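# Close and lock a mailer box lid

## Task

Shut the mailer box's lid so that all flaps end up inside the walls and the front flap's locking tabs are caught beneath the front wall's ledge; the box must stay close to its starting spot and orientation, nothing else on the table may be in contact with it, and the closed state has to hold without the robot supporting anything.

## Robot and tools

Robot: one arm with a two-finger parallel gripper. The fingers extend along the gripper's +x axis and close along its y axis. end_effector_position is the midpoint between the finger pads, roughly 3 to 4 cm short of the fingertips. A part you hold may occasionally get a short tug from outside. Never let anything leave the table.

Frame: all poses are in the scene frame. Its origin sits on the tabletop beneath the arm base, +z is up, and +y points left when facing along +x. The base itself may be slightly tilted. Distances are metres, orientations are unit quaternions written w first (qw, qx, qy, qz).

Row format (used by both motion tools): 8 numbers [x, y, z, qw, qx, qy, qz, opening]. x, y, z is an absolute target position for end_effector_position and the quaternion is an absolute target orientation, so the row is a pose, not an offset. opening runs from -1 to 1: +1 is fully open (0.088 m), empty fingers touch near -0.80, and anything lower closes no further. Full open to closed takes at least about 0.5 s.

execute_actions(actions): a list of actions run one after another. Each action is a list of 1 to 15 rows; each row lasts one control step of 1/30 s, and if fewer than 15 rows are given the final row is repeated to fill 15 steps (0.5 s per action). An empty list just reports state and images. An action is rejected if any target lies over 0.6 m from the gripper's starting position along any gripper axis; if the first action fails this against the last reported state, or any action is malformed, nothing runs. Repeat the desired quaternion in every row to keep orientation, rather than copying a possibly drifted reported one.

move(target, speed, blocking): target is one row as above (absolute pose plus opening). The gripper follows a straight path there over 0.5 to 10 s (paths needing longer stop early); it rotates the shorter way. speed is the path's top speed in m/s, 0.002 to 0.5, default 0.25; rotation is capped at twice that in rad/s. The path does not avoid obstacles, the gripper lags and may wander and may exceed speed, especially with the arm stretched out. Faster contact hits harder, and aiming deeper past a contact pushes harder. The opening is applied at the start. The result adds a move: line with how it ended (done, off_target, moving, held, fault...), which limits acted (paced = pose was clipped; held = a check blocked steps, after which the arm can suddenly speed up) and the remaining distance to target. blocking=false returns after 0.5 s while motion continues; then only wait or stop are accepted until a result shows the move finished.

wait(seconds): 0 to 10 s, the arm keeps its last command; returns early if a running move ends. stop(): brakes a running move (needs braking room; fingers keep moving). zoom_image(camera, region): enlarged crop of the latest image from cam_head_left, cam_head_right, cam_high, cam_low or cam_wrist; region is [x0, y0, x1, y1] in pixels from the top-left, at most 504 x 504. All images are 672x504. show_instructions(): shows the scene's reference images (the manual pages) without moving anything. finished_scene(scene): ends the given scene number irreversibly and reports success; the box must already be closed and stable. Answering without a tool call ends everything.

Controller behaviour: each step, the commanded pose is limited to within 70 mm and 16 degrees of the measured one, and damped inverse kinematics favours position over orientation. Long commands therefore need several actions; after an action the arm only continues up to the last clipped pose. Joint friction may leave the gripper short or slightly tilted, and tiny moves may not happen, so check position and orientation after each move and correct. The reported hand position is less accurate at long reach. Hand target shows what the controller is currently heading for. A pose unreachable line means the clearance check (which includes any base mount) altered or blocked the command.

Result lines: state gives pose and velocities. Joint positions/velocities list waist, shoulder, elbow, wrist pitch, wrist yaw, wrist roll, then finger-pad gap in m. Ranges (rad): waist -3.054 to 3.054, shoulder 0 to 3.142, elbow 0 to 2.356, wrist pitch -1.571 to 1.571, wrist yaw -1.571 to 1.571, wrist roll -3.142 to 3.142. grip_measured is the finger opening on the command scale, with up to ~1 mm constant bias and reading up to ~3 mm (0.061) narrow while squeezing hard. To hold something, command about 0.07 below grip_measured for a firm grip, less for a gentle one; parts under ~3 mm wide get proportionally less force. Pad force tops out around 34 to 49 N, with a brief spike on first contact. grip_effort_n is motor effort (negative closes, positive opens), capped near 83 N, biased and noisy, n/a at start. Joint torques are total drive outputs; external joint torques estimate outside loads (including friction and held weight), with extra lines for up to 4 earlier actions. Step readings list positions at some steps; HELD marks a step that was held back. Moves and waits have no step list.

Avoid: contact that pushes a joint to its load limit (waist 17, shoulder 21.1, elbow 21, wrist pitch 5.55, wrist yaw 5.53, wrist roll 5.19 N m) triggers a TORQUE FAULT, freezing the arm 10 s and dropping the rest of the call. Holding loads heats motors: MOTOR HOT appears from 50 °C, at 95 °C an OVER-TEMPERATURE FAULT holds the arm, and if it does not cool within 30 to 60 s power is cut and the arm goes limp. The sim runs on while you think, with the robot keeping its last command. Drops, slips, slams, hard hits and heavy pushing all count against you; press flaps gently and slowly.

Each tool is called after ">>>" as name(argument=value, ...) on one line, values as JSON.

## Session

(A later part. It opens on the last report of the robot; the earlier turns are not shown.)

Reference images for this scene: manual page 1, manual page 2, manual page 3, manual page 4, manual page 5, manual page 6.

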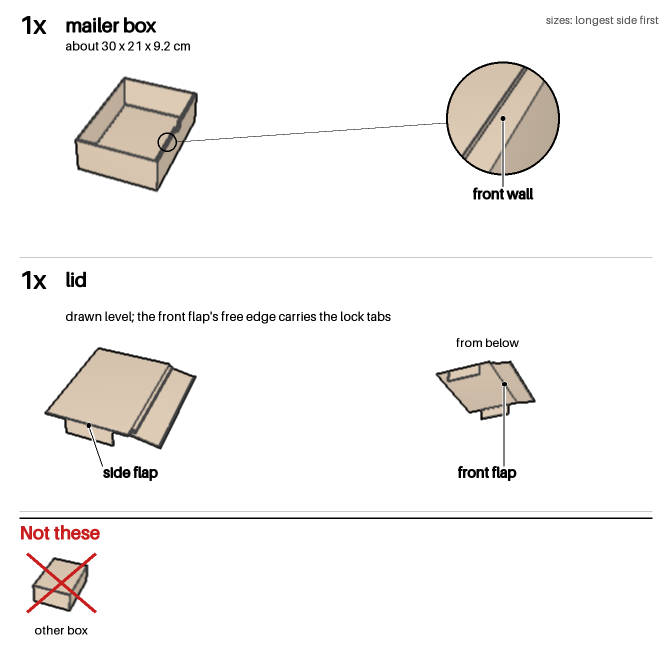

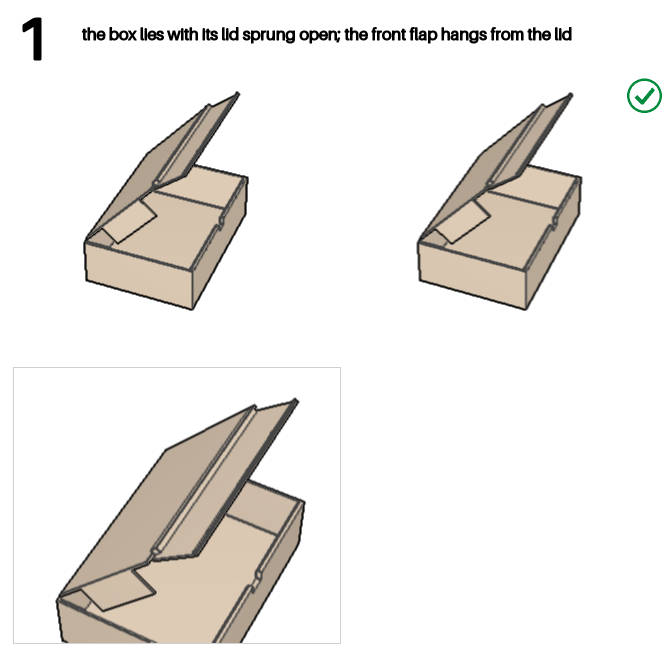

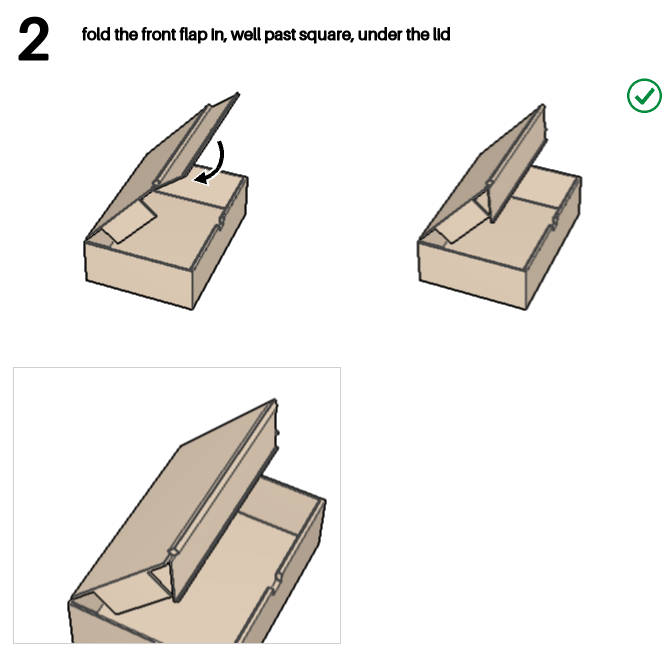

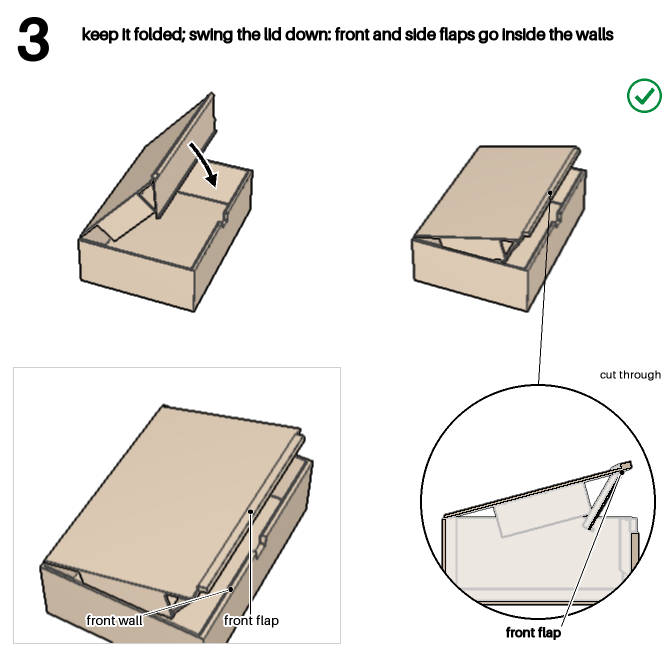

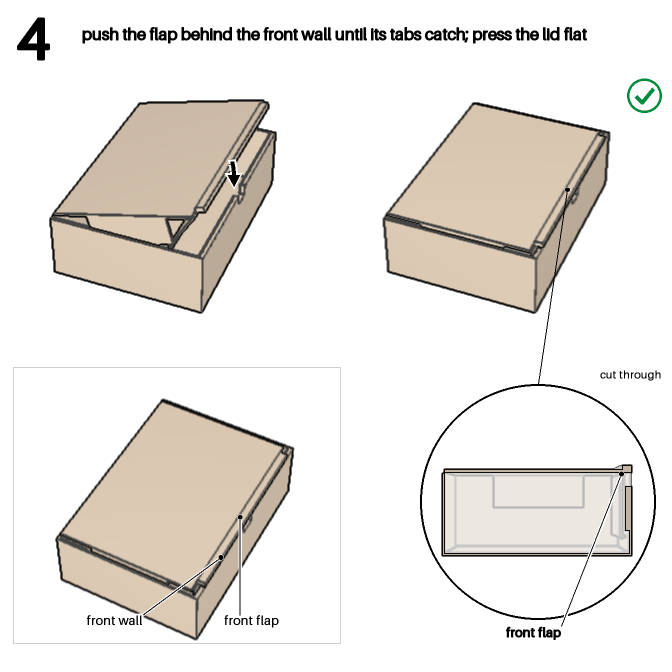

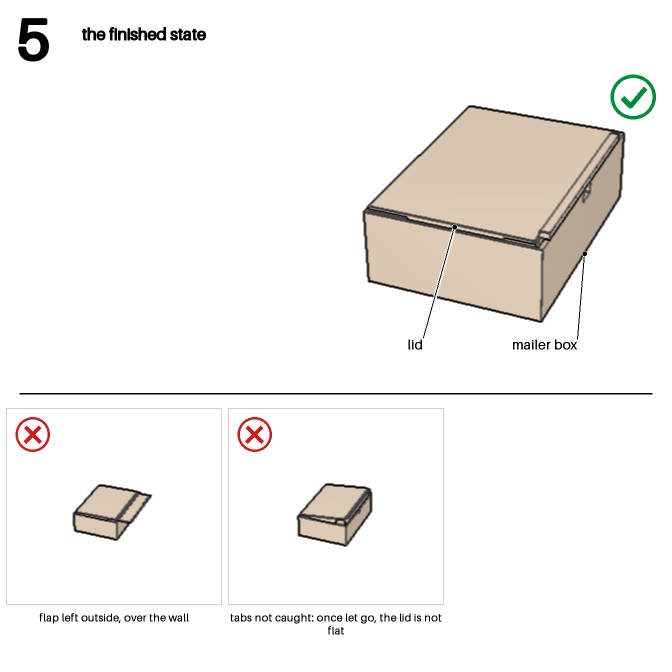

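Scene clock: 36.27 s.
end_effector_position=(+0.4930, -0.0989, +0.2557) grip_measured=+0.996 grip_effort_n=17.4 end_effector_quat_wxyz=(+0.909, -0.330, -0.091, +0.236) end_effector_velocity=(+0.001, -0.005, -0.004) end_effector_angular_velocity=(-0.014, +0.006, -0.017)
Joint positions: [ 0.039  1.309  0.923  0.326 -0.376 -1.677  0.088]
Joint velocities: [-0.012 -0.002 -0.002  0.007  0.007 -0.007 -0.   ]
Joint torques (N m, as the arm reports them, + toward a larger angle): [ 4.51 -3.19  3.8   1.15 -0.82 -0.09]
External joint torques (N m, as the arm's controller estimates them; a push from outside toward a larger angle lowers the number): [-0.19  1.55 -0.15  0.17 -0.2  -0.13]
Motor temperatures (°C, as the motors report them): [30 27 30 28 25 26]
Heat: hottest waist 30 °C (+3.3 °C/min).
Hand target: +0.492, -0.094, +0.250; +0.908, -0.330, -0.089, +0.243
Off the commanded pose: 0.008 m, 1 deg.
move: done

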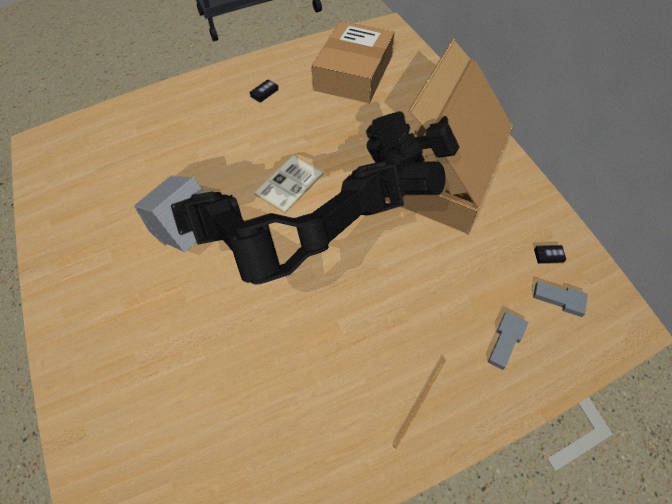

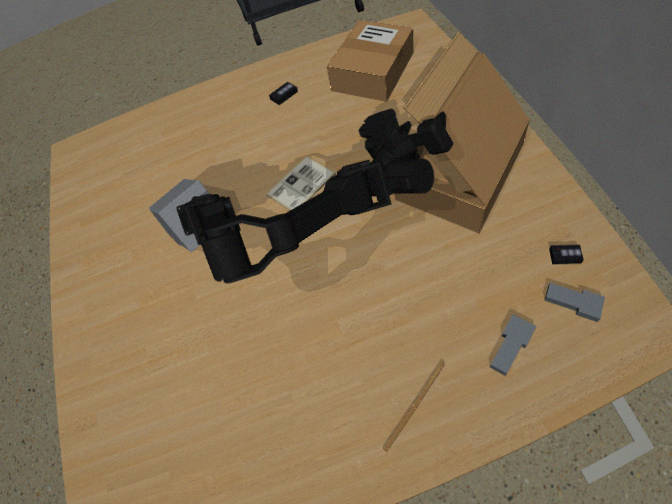

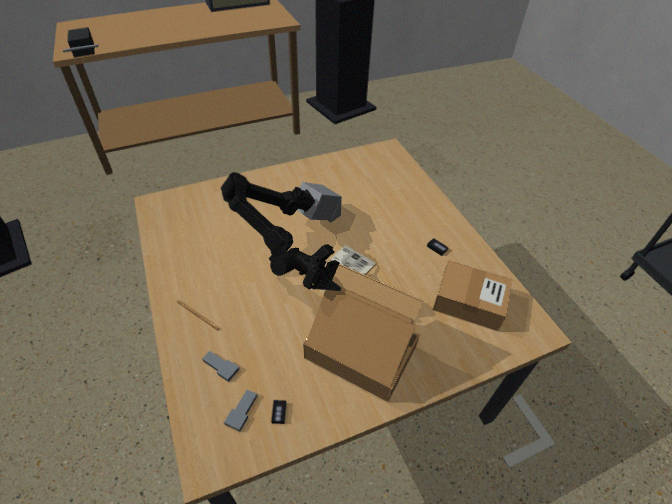

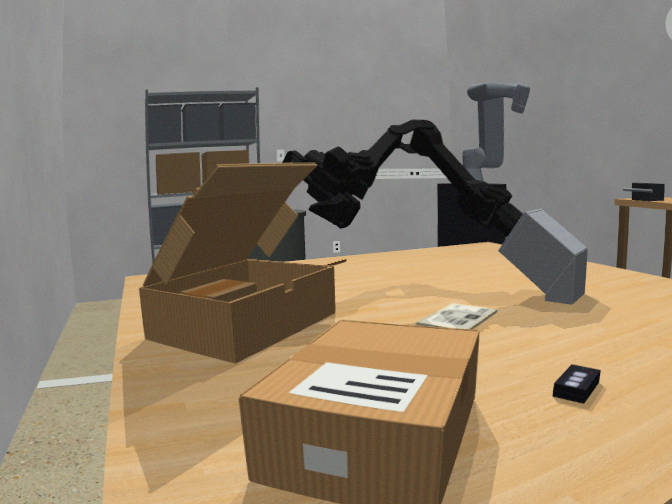

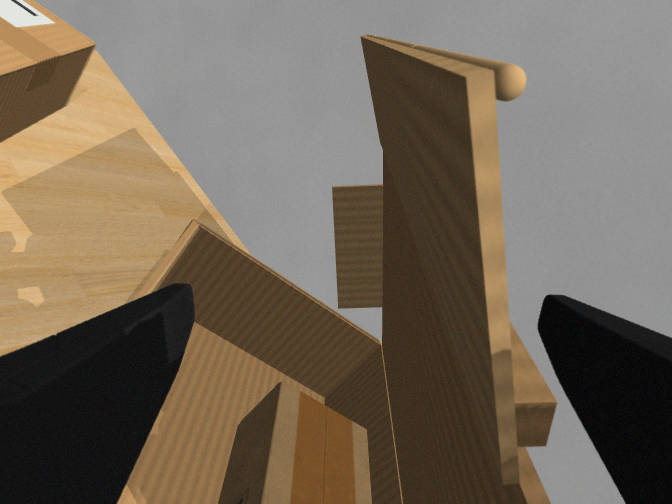

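>>> move(target=[0.47,-0.055,0.375,0.908,-0.33,-0.089,0.243,1], speed=0.12)

>>> move(target=[0.536,-0.118,0.375,0.908,-0.33,-0.089,0.243,1], speed=0.1)

>>> move(target=[0.533,-0.113,0.325,0.908,-0.33,-0.089,0.243,1], speed=0.04)

Scene clock: 47.93 s.
end_effector_position=(+0.4690, -0.0556, +0.3746) grip_measured=+0.996 grip_effort_n=17.0 end_effector_quat_wxyz=(+0.907, -0.331, -0.092, +0.242) end_effector_velocity=(+0.002, -0.003, +0.002) end_effector_angular_velocity=(-0.008, +0.001, -0.019)
Joint positions: [ 0.519  1.241  0.996  0.178  0.097 -1.651  0.088]
Joint velocities: [ 0.007  0.002  0.007  0.007  0.022 -0.007 -0.   ]
Joint torques (N m, as the arm reports them, + toward a larger angle): [ 4.68 -0.94  6.05  0.86 -0.42  0.21]
External joint torques (N m, as the arm's controller estimates them; a push from outside toward a larger angle lowers the number): [ 0.22  0.99  1.72 -0.23  0.16  0.16]
Motor temperatures (°C, as the motors report them): [30 28 30 28 25 26]
Heat: hottest waist 30 °C (+2.5 °C/min).
Hand target: +0.470, -0.055, +0.375; +0.908, -0.331, -0.089, +0.243
Off the commanded pose: 0.001 m, 0 deg.
move: done

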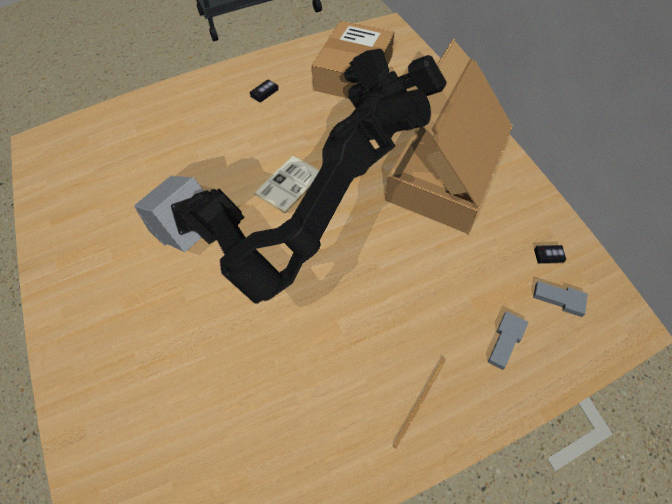

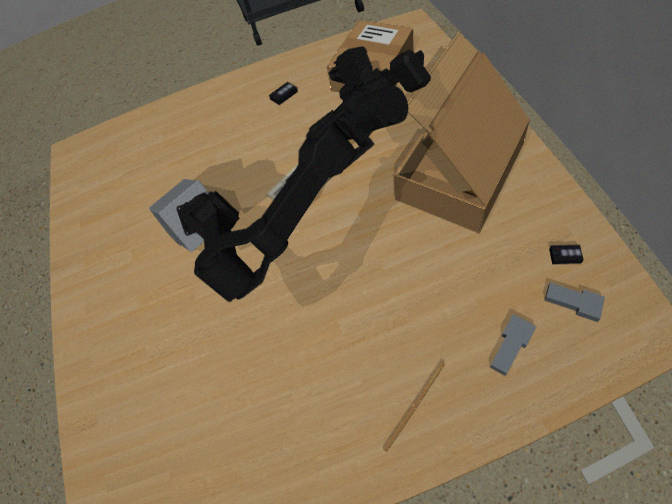

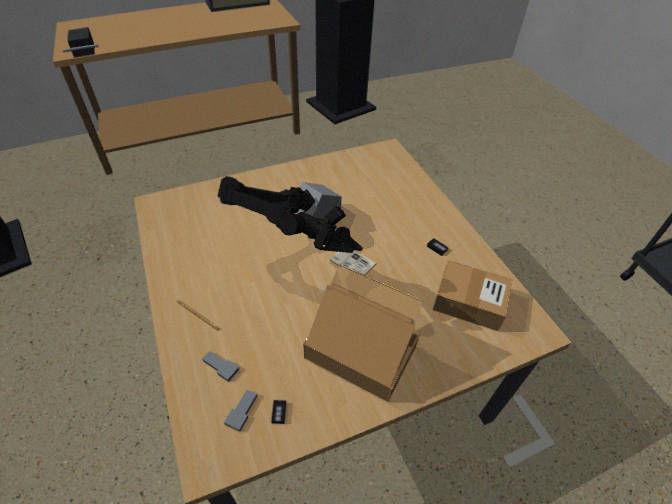

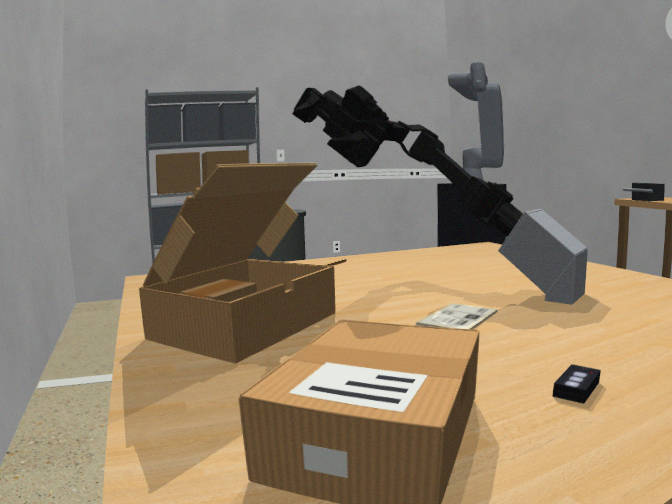

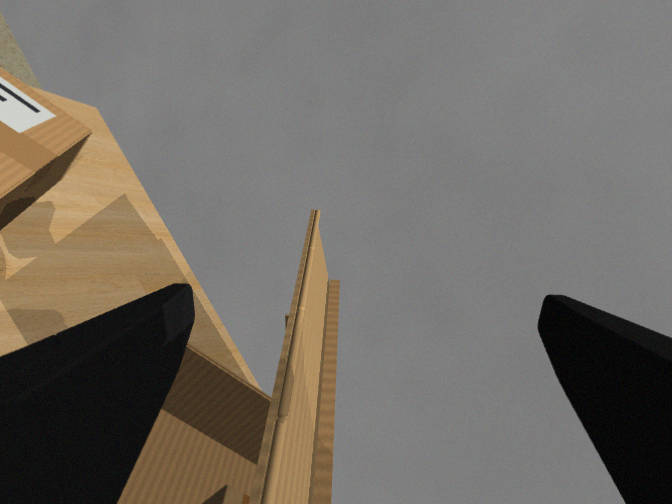

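Scene clock: 49.27 s.
end_effector_position=(+0.5337, -0.1186, +0.3766) grip_measured=+0.996 grip_effort_n=17.4 end_effector_quat_wxyz=(+0.909, -0.328, -0.089, +0.241) end_effector_velocity=(+0.003, +0.000, -0.005) end_effector_angular_velocity=(-0.024, +0.002, +0.011)
Joint positions: [ 0.339  1.382  1.378 -0.06  -0.077 -1.655  0.088]
Joint velocities: [-0.012  0.012  0.017 -0.022 -0.007 -0.022 -0.   ]
Joint torques (N m, as the arm reports them, + toward a larger angle): [ 5.1  -2.16  5.79  0.84 -0.78 -0.1 ]
External joint torques (N m, as the arm's controller estimates them; a push from outside toward a larger angle lowers the number): [-0.18  1.46  1.53 -0.22 -0.18 -0.15]
Motor temperatures (°C, as the motors report them): [30 28 30 28 25 26]
Heat: hottest waist 30 °C (+2.4 °C/min).
Hand target: +0.536, -0.118, +0.375; +0.908, -0.330, -0.089, +0.243
Off the commanded pose: 0.003 m, 0 deg.
move: done

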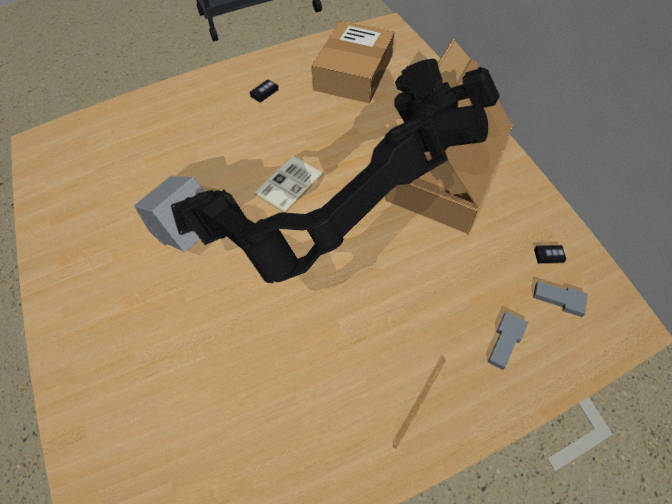

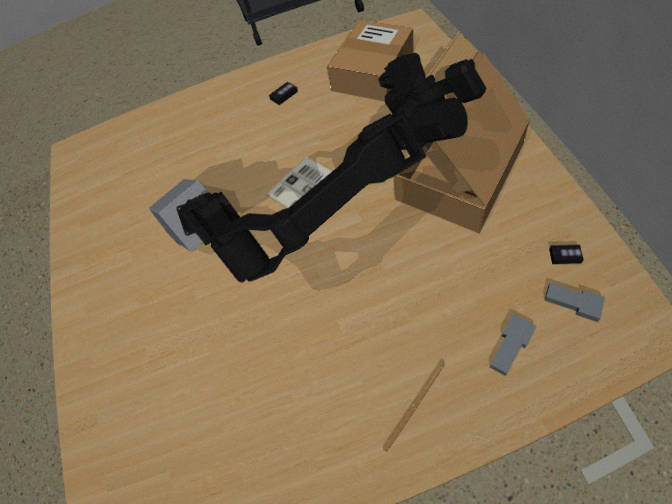

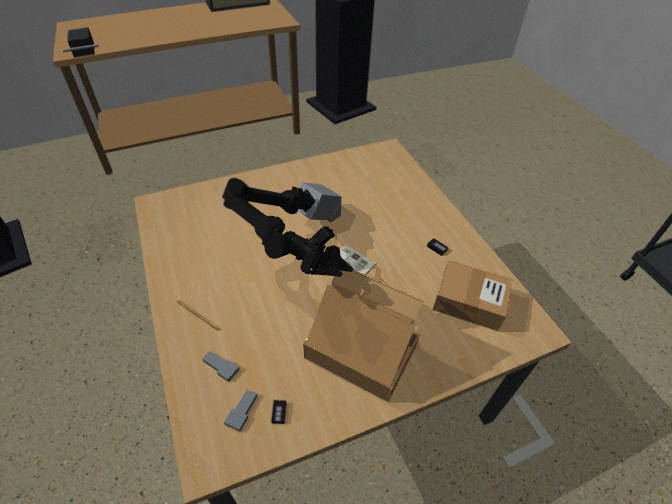

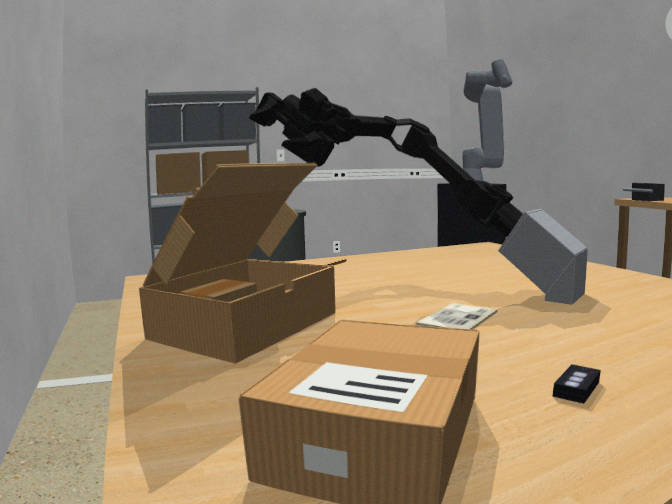

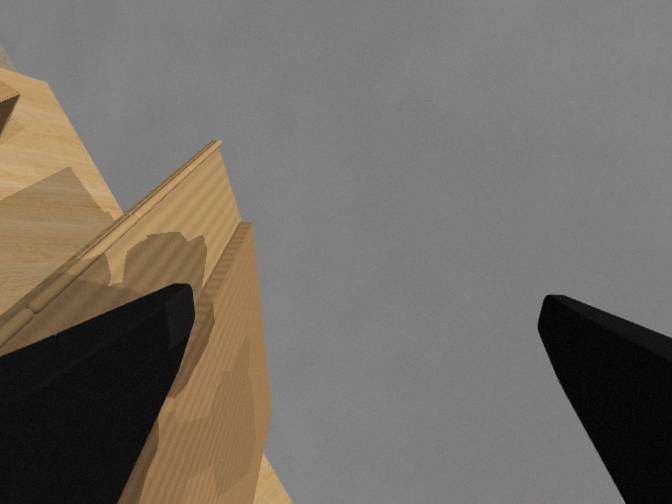

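Scene clock: 50.90 s.
end_effector_position=(+0.5340, -0.1148, +0.3282) grip_measured=+0.996 grip_effort_n=17.4 end_effector_quat_wxyz=(+0.909, -0.328, -0.089, +0.241) end_effector_velocity=(-0.002, +0.001, -0.006) end_effector_angular_velocity=(-0.006, +0.006, +0.020)
Joint positions: [ 0.209  1.382  1.255  0.061 -0.207 -1.664  0.088]
Joint velocities: [-0.017 -0.002 -0.002 -0.022 -0.022 -0.007 -0.   ]
Joint torques (N m, as the arm reports them, + toward a larger angle): [ 5.16 -4.04  4.06  1.21 -0.85 -0.1 ]
External joint torques (N m, as the arm's controller estimates them; a push from outside toward a larger angle lowers the number): [-0.1   0.34 -0.18  0.21 -0.24 -0.14]
Motor temperatures (°C, as the motors report them): [30 28 30 28 25 26]
Heat: hottest waist 30 °C (+2.4 °C/min).
Hand target: +0.533, -0.113, +0.325; +0.908, -0.330, -0.089, +0.243
Off the commanded pose: 0.004 m, 0 deg.
move: done

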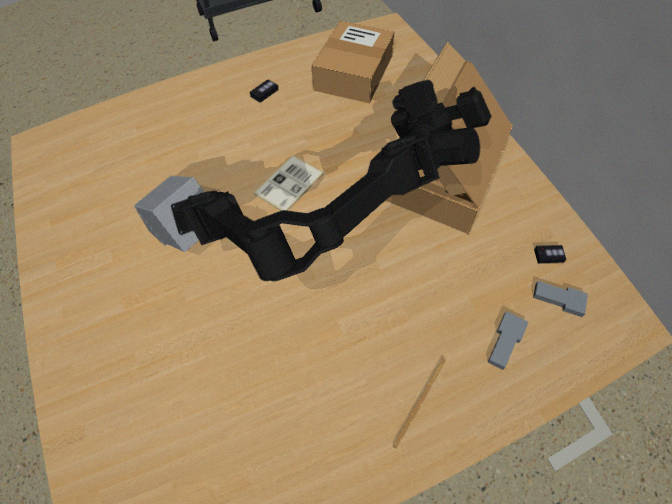

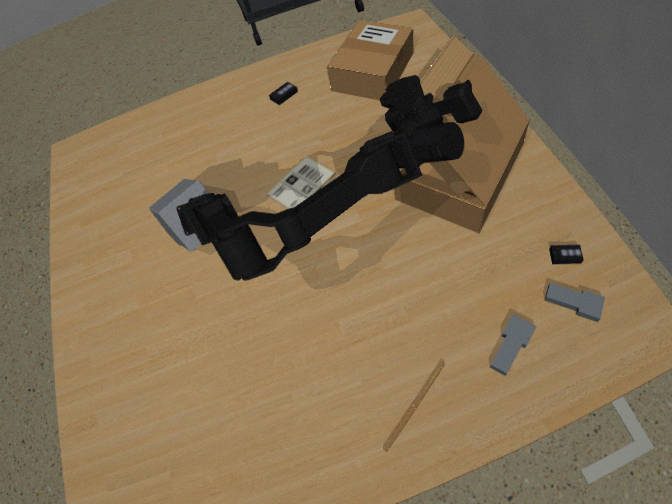

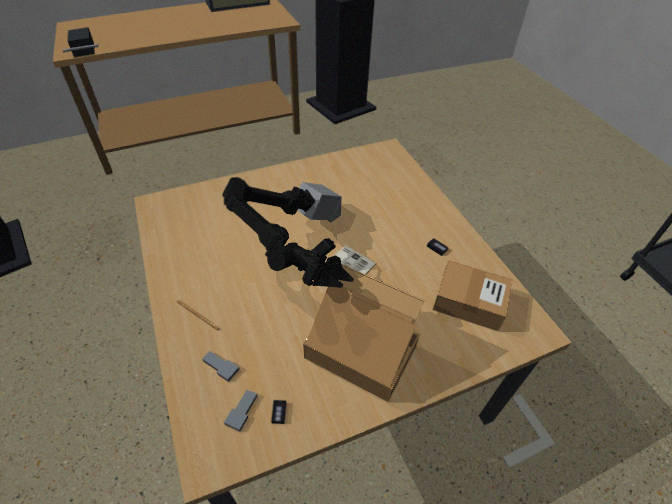

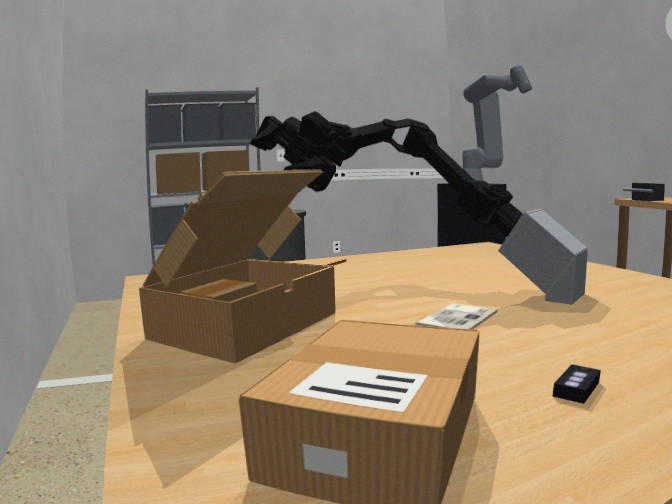

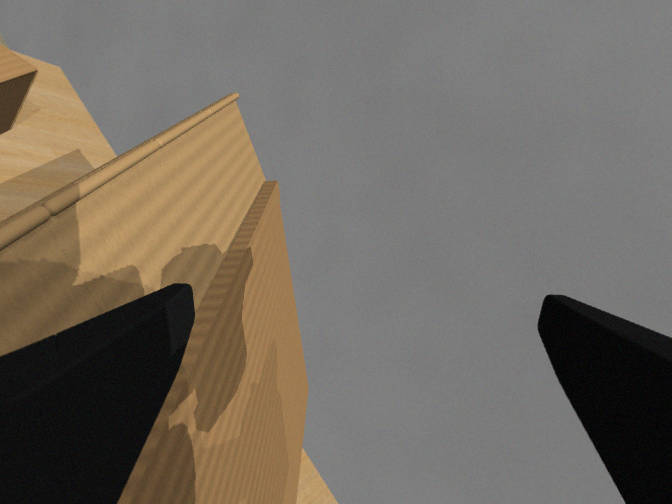

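Map now x=.581-.5u. Go +u and down.

>>> move(target=[0.518,-0.086,0.295,0.908,-0.33,-0.089,0.243,1], speed=0.04)

Scene clock: 54.47 s.
end_effector_position=(+0.5199, -0.0863, +0.2967) grip_measured=+0.996 grip_effort_n=17.4 end_effector_quat_wxyz=(+0.908, -0.329, -0.088, +0.242) end_effector_velocity=(-0.004, +0.005, -0.001) end_effector_angular_velocity=(+0.001, -0.013, +0.017)
Joint positions: [ 0.183  1.38   1.082  0.227 -0.232 -1.667  0.088]
Joint velocities: [-0.002 -0.002 -0.017  0.007 -0.022 -0.007 -0.   ]
Joint torques (N m, as the arm reports them, + toward a larger angle): [ 5.33 -4.39  3.88  1.19 -0.84 -0.05]
External joint torques (N m, as the arm's controller estimates them; a push from outside toward a larger angle lowers the number): [ 0.    0.08 -0.31  0.18 -0.23 -0.09]
Motor temperatures (°C, as the motors report them): [31 28 30 29 26 26]
Heat: hottest waist 31 °C (+3.3 °C/min).
Hand target: +0.518, -0.086, +0.295; +0.908, -0.330, -0.089, +0.243
Off the commanded pose: 0.003 m, 0 deg.
move: done

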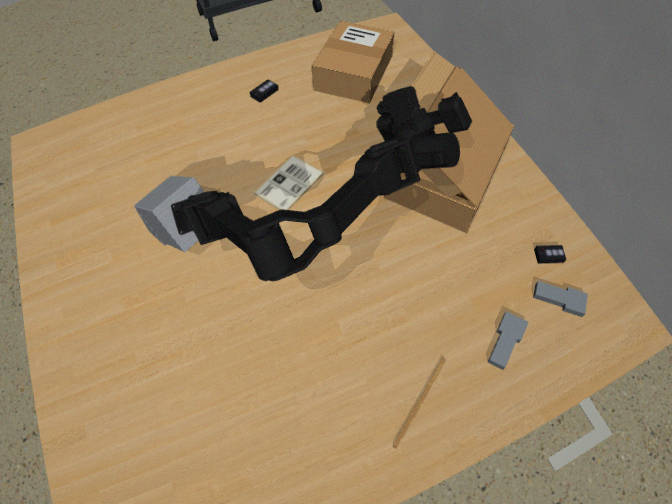

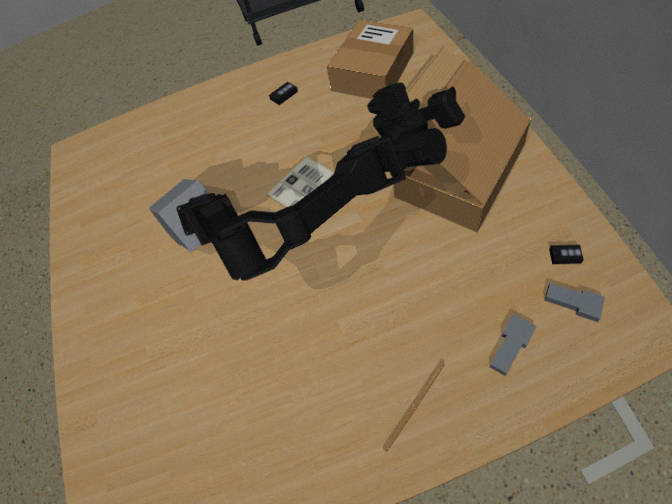

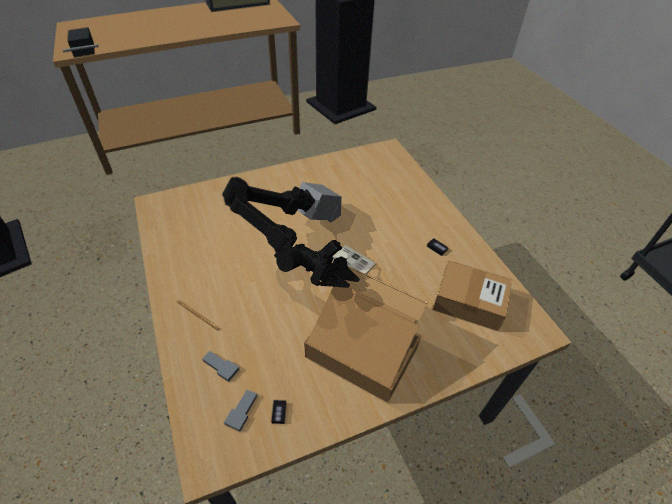

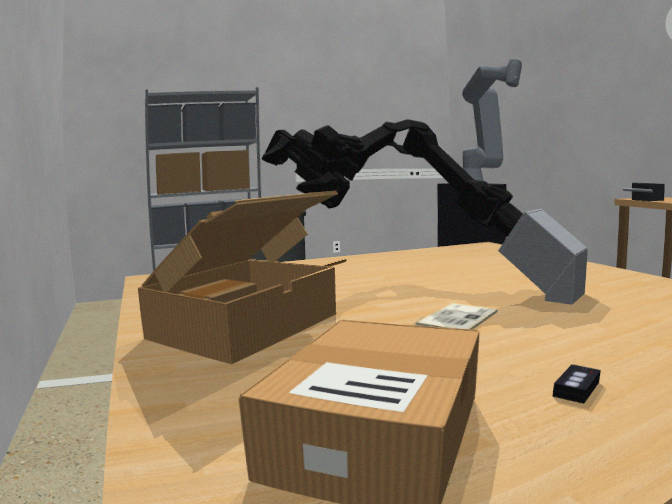

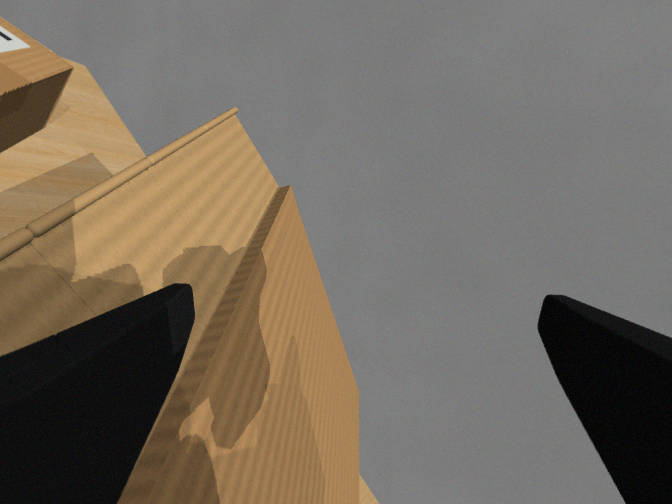

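>>> move(target=[0.505,-0.063,0.27,0.908,-0.33,-0.089,0.243,1], speed=0.04)

Scene clock: 58.60 s.
end_effector_position=(+0.5063, -0.0680, +0.2755) grip_measured=+0.996 grip_effort_n=17.4 end_effector_quat_wxyz=(+0.910, -0.329, -0.091, +0.236) end_effector_velocity=(+0.000, -0.003, -0.006) end_effector_angular_velocity=(-0.018, +0.016, -0.019)
Joint positions: [ 0.164  1.381  0.95   0.374 -0.252 -1.668  0.088]
Joint velocities: [-0.007 -0.002 -0.007  0.007  0.022 -0.007 -0.   ]
Joint torques (N m, as the arm reports them, + toward a larger angle): [ 5.21 -2.84  3.77  1.17 -0.81 -0.09]
External joint torques (N m, as the arm's controller estimates them; a push from outside toward a larger angle lowers the number): [ 0.    1.53 -0.21  0.17 -0.21 -0.14]
Motor temperatures (°C, as the motors report them): [31 28 30 29 26 26]
Heat: hottest waist 31 °C (+3.1 °C/min).
Hand target: +0.505, -0.063, +0.270; +0.908, -0.330, -0.089, +0.243
Off the commanded pose: 0.008 m, 1 deg.
move: done

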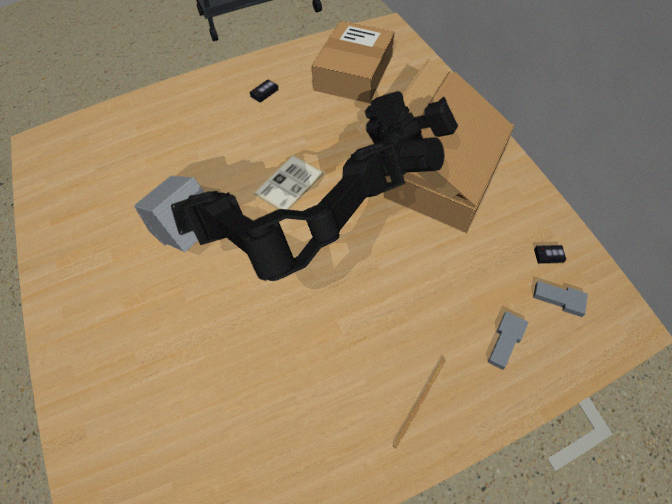

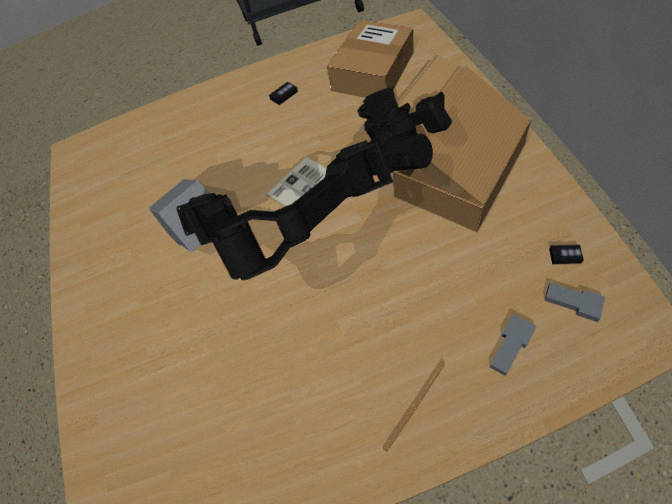

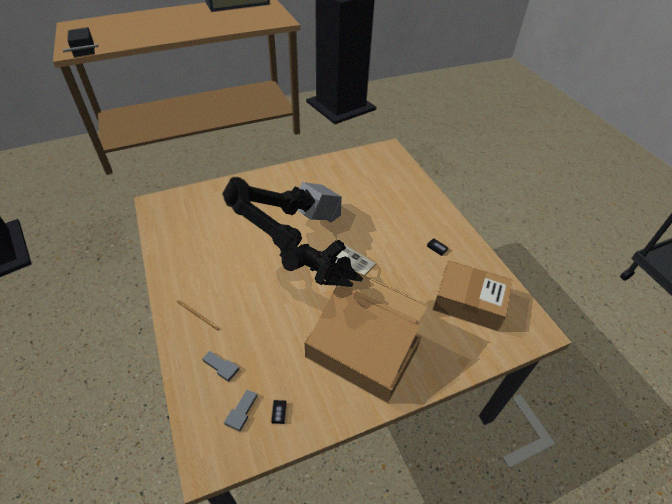

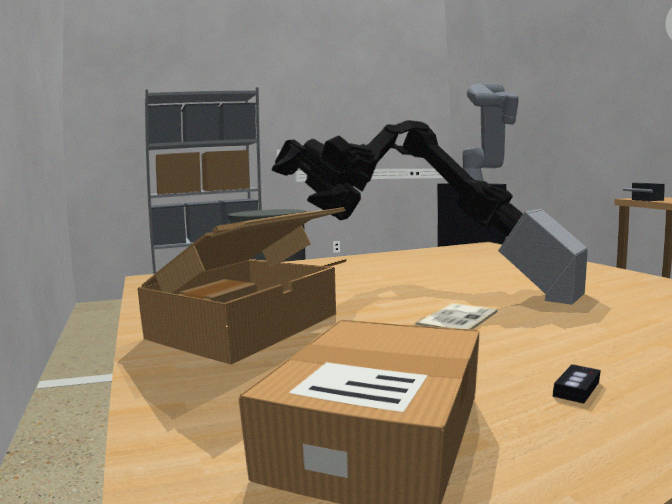

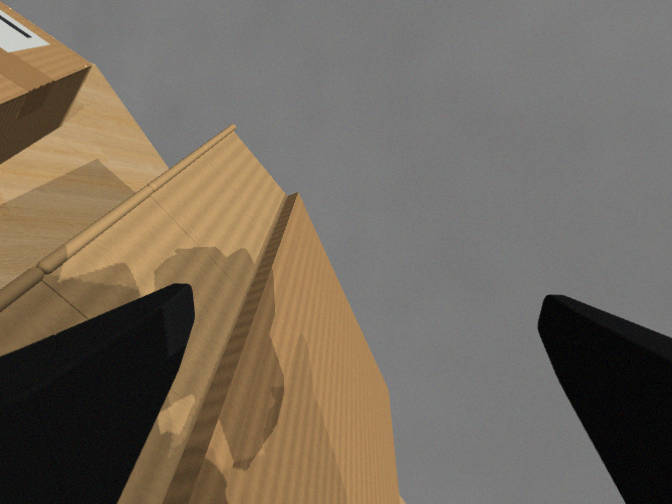

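>>> move(target=[0.496,-0.047,0.235,0.908,-0.33,-0.089,0.243,1], speed=0.04)

Scene clock: 62.77 s.
end_effector_position=(+0.4977, -0.0520, +0.2405) grip_measured=+0.996 grip_effort_n=17.4 end_effector_quat_wxyz=(+0.909, -0.330, -0.091, +0.236) end_effector_velocity=(-0.001, -0.001, -0.002) end_effector_angular_velocity=(-0.006, -0.005, -0.002)
Joint positions: [ 0.102  1.433  0.848  0.526 -0.313 -1.672  0.088]
Joint velocities: [-0.007 -0.002 -0.007  0.007 -0.007 -0.007 -0.   ]
Joint torques (N m, as the arm reports them, + toward a larger angle): [ 5.26 -3.05  3.39  1.2  -0.82 -0.09]
External joint torques (N m, as the arm's controller estimates them; a push from outside toward a larger angle lowers the number): [-0.04  1.63 -0.25  0.19 -0.21 -0.14]
Motor temperatures (°C, as the motors report them): [31 28 30 29 26 26]
Heat: hottest waist 31 °C (+3.0 °C/min).
Hand target: +0.496, -0.047, +0.235; +0.908, -0.330, -0.089, +0.243
Off the commanded pose: 0.008 m, 1 deg.
move: done

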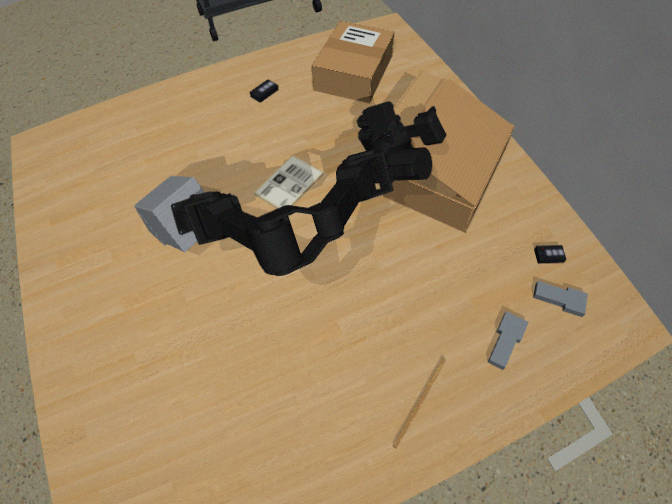

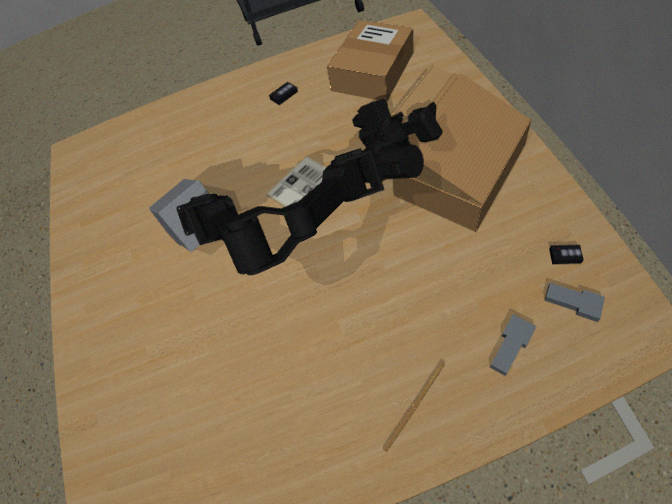

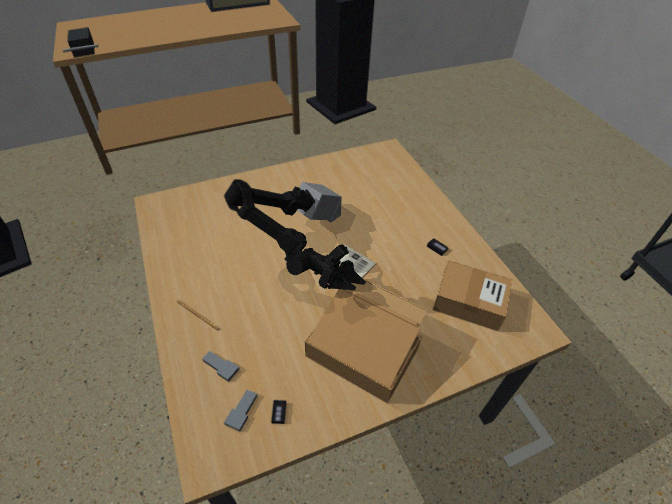

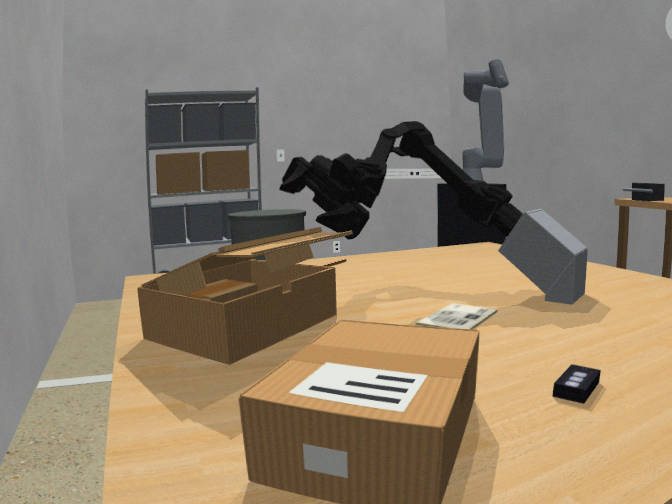

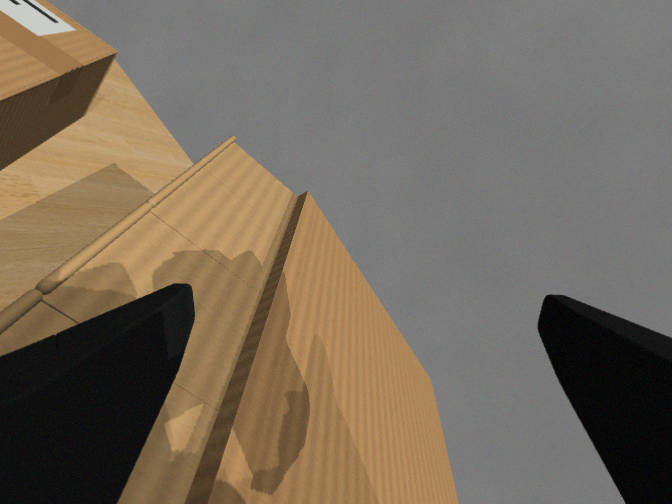

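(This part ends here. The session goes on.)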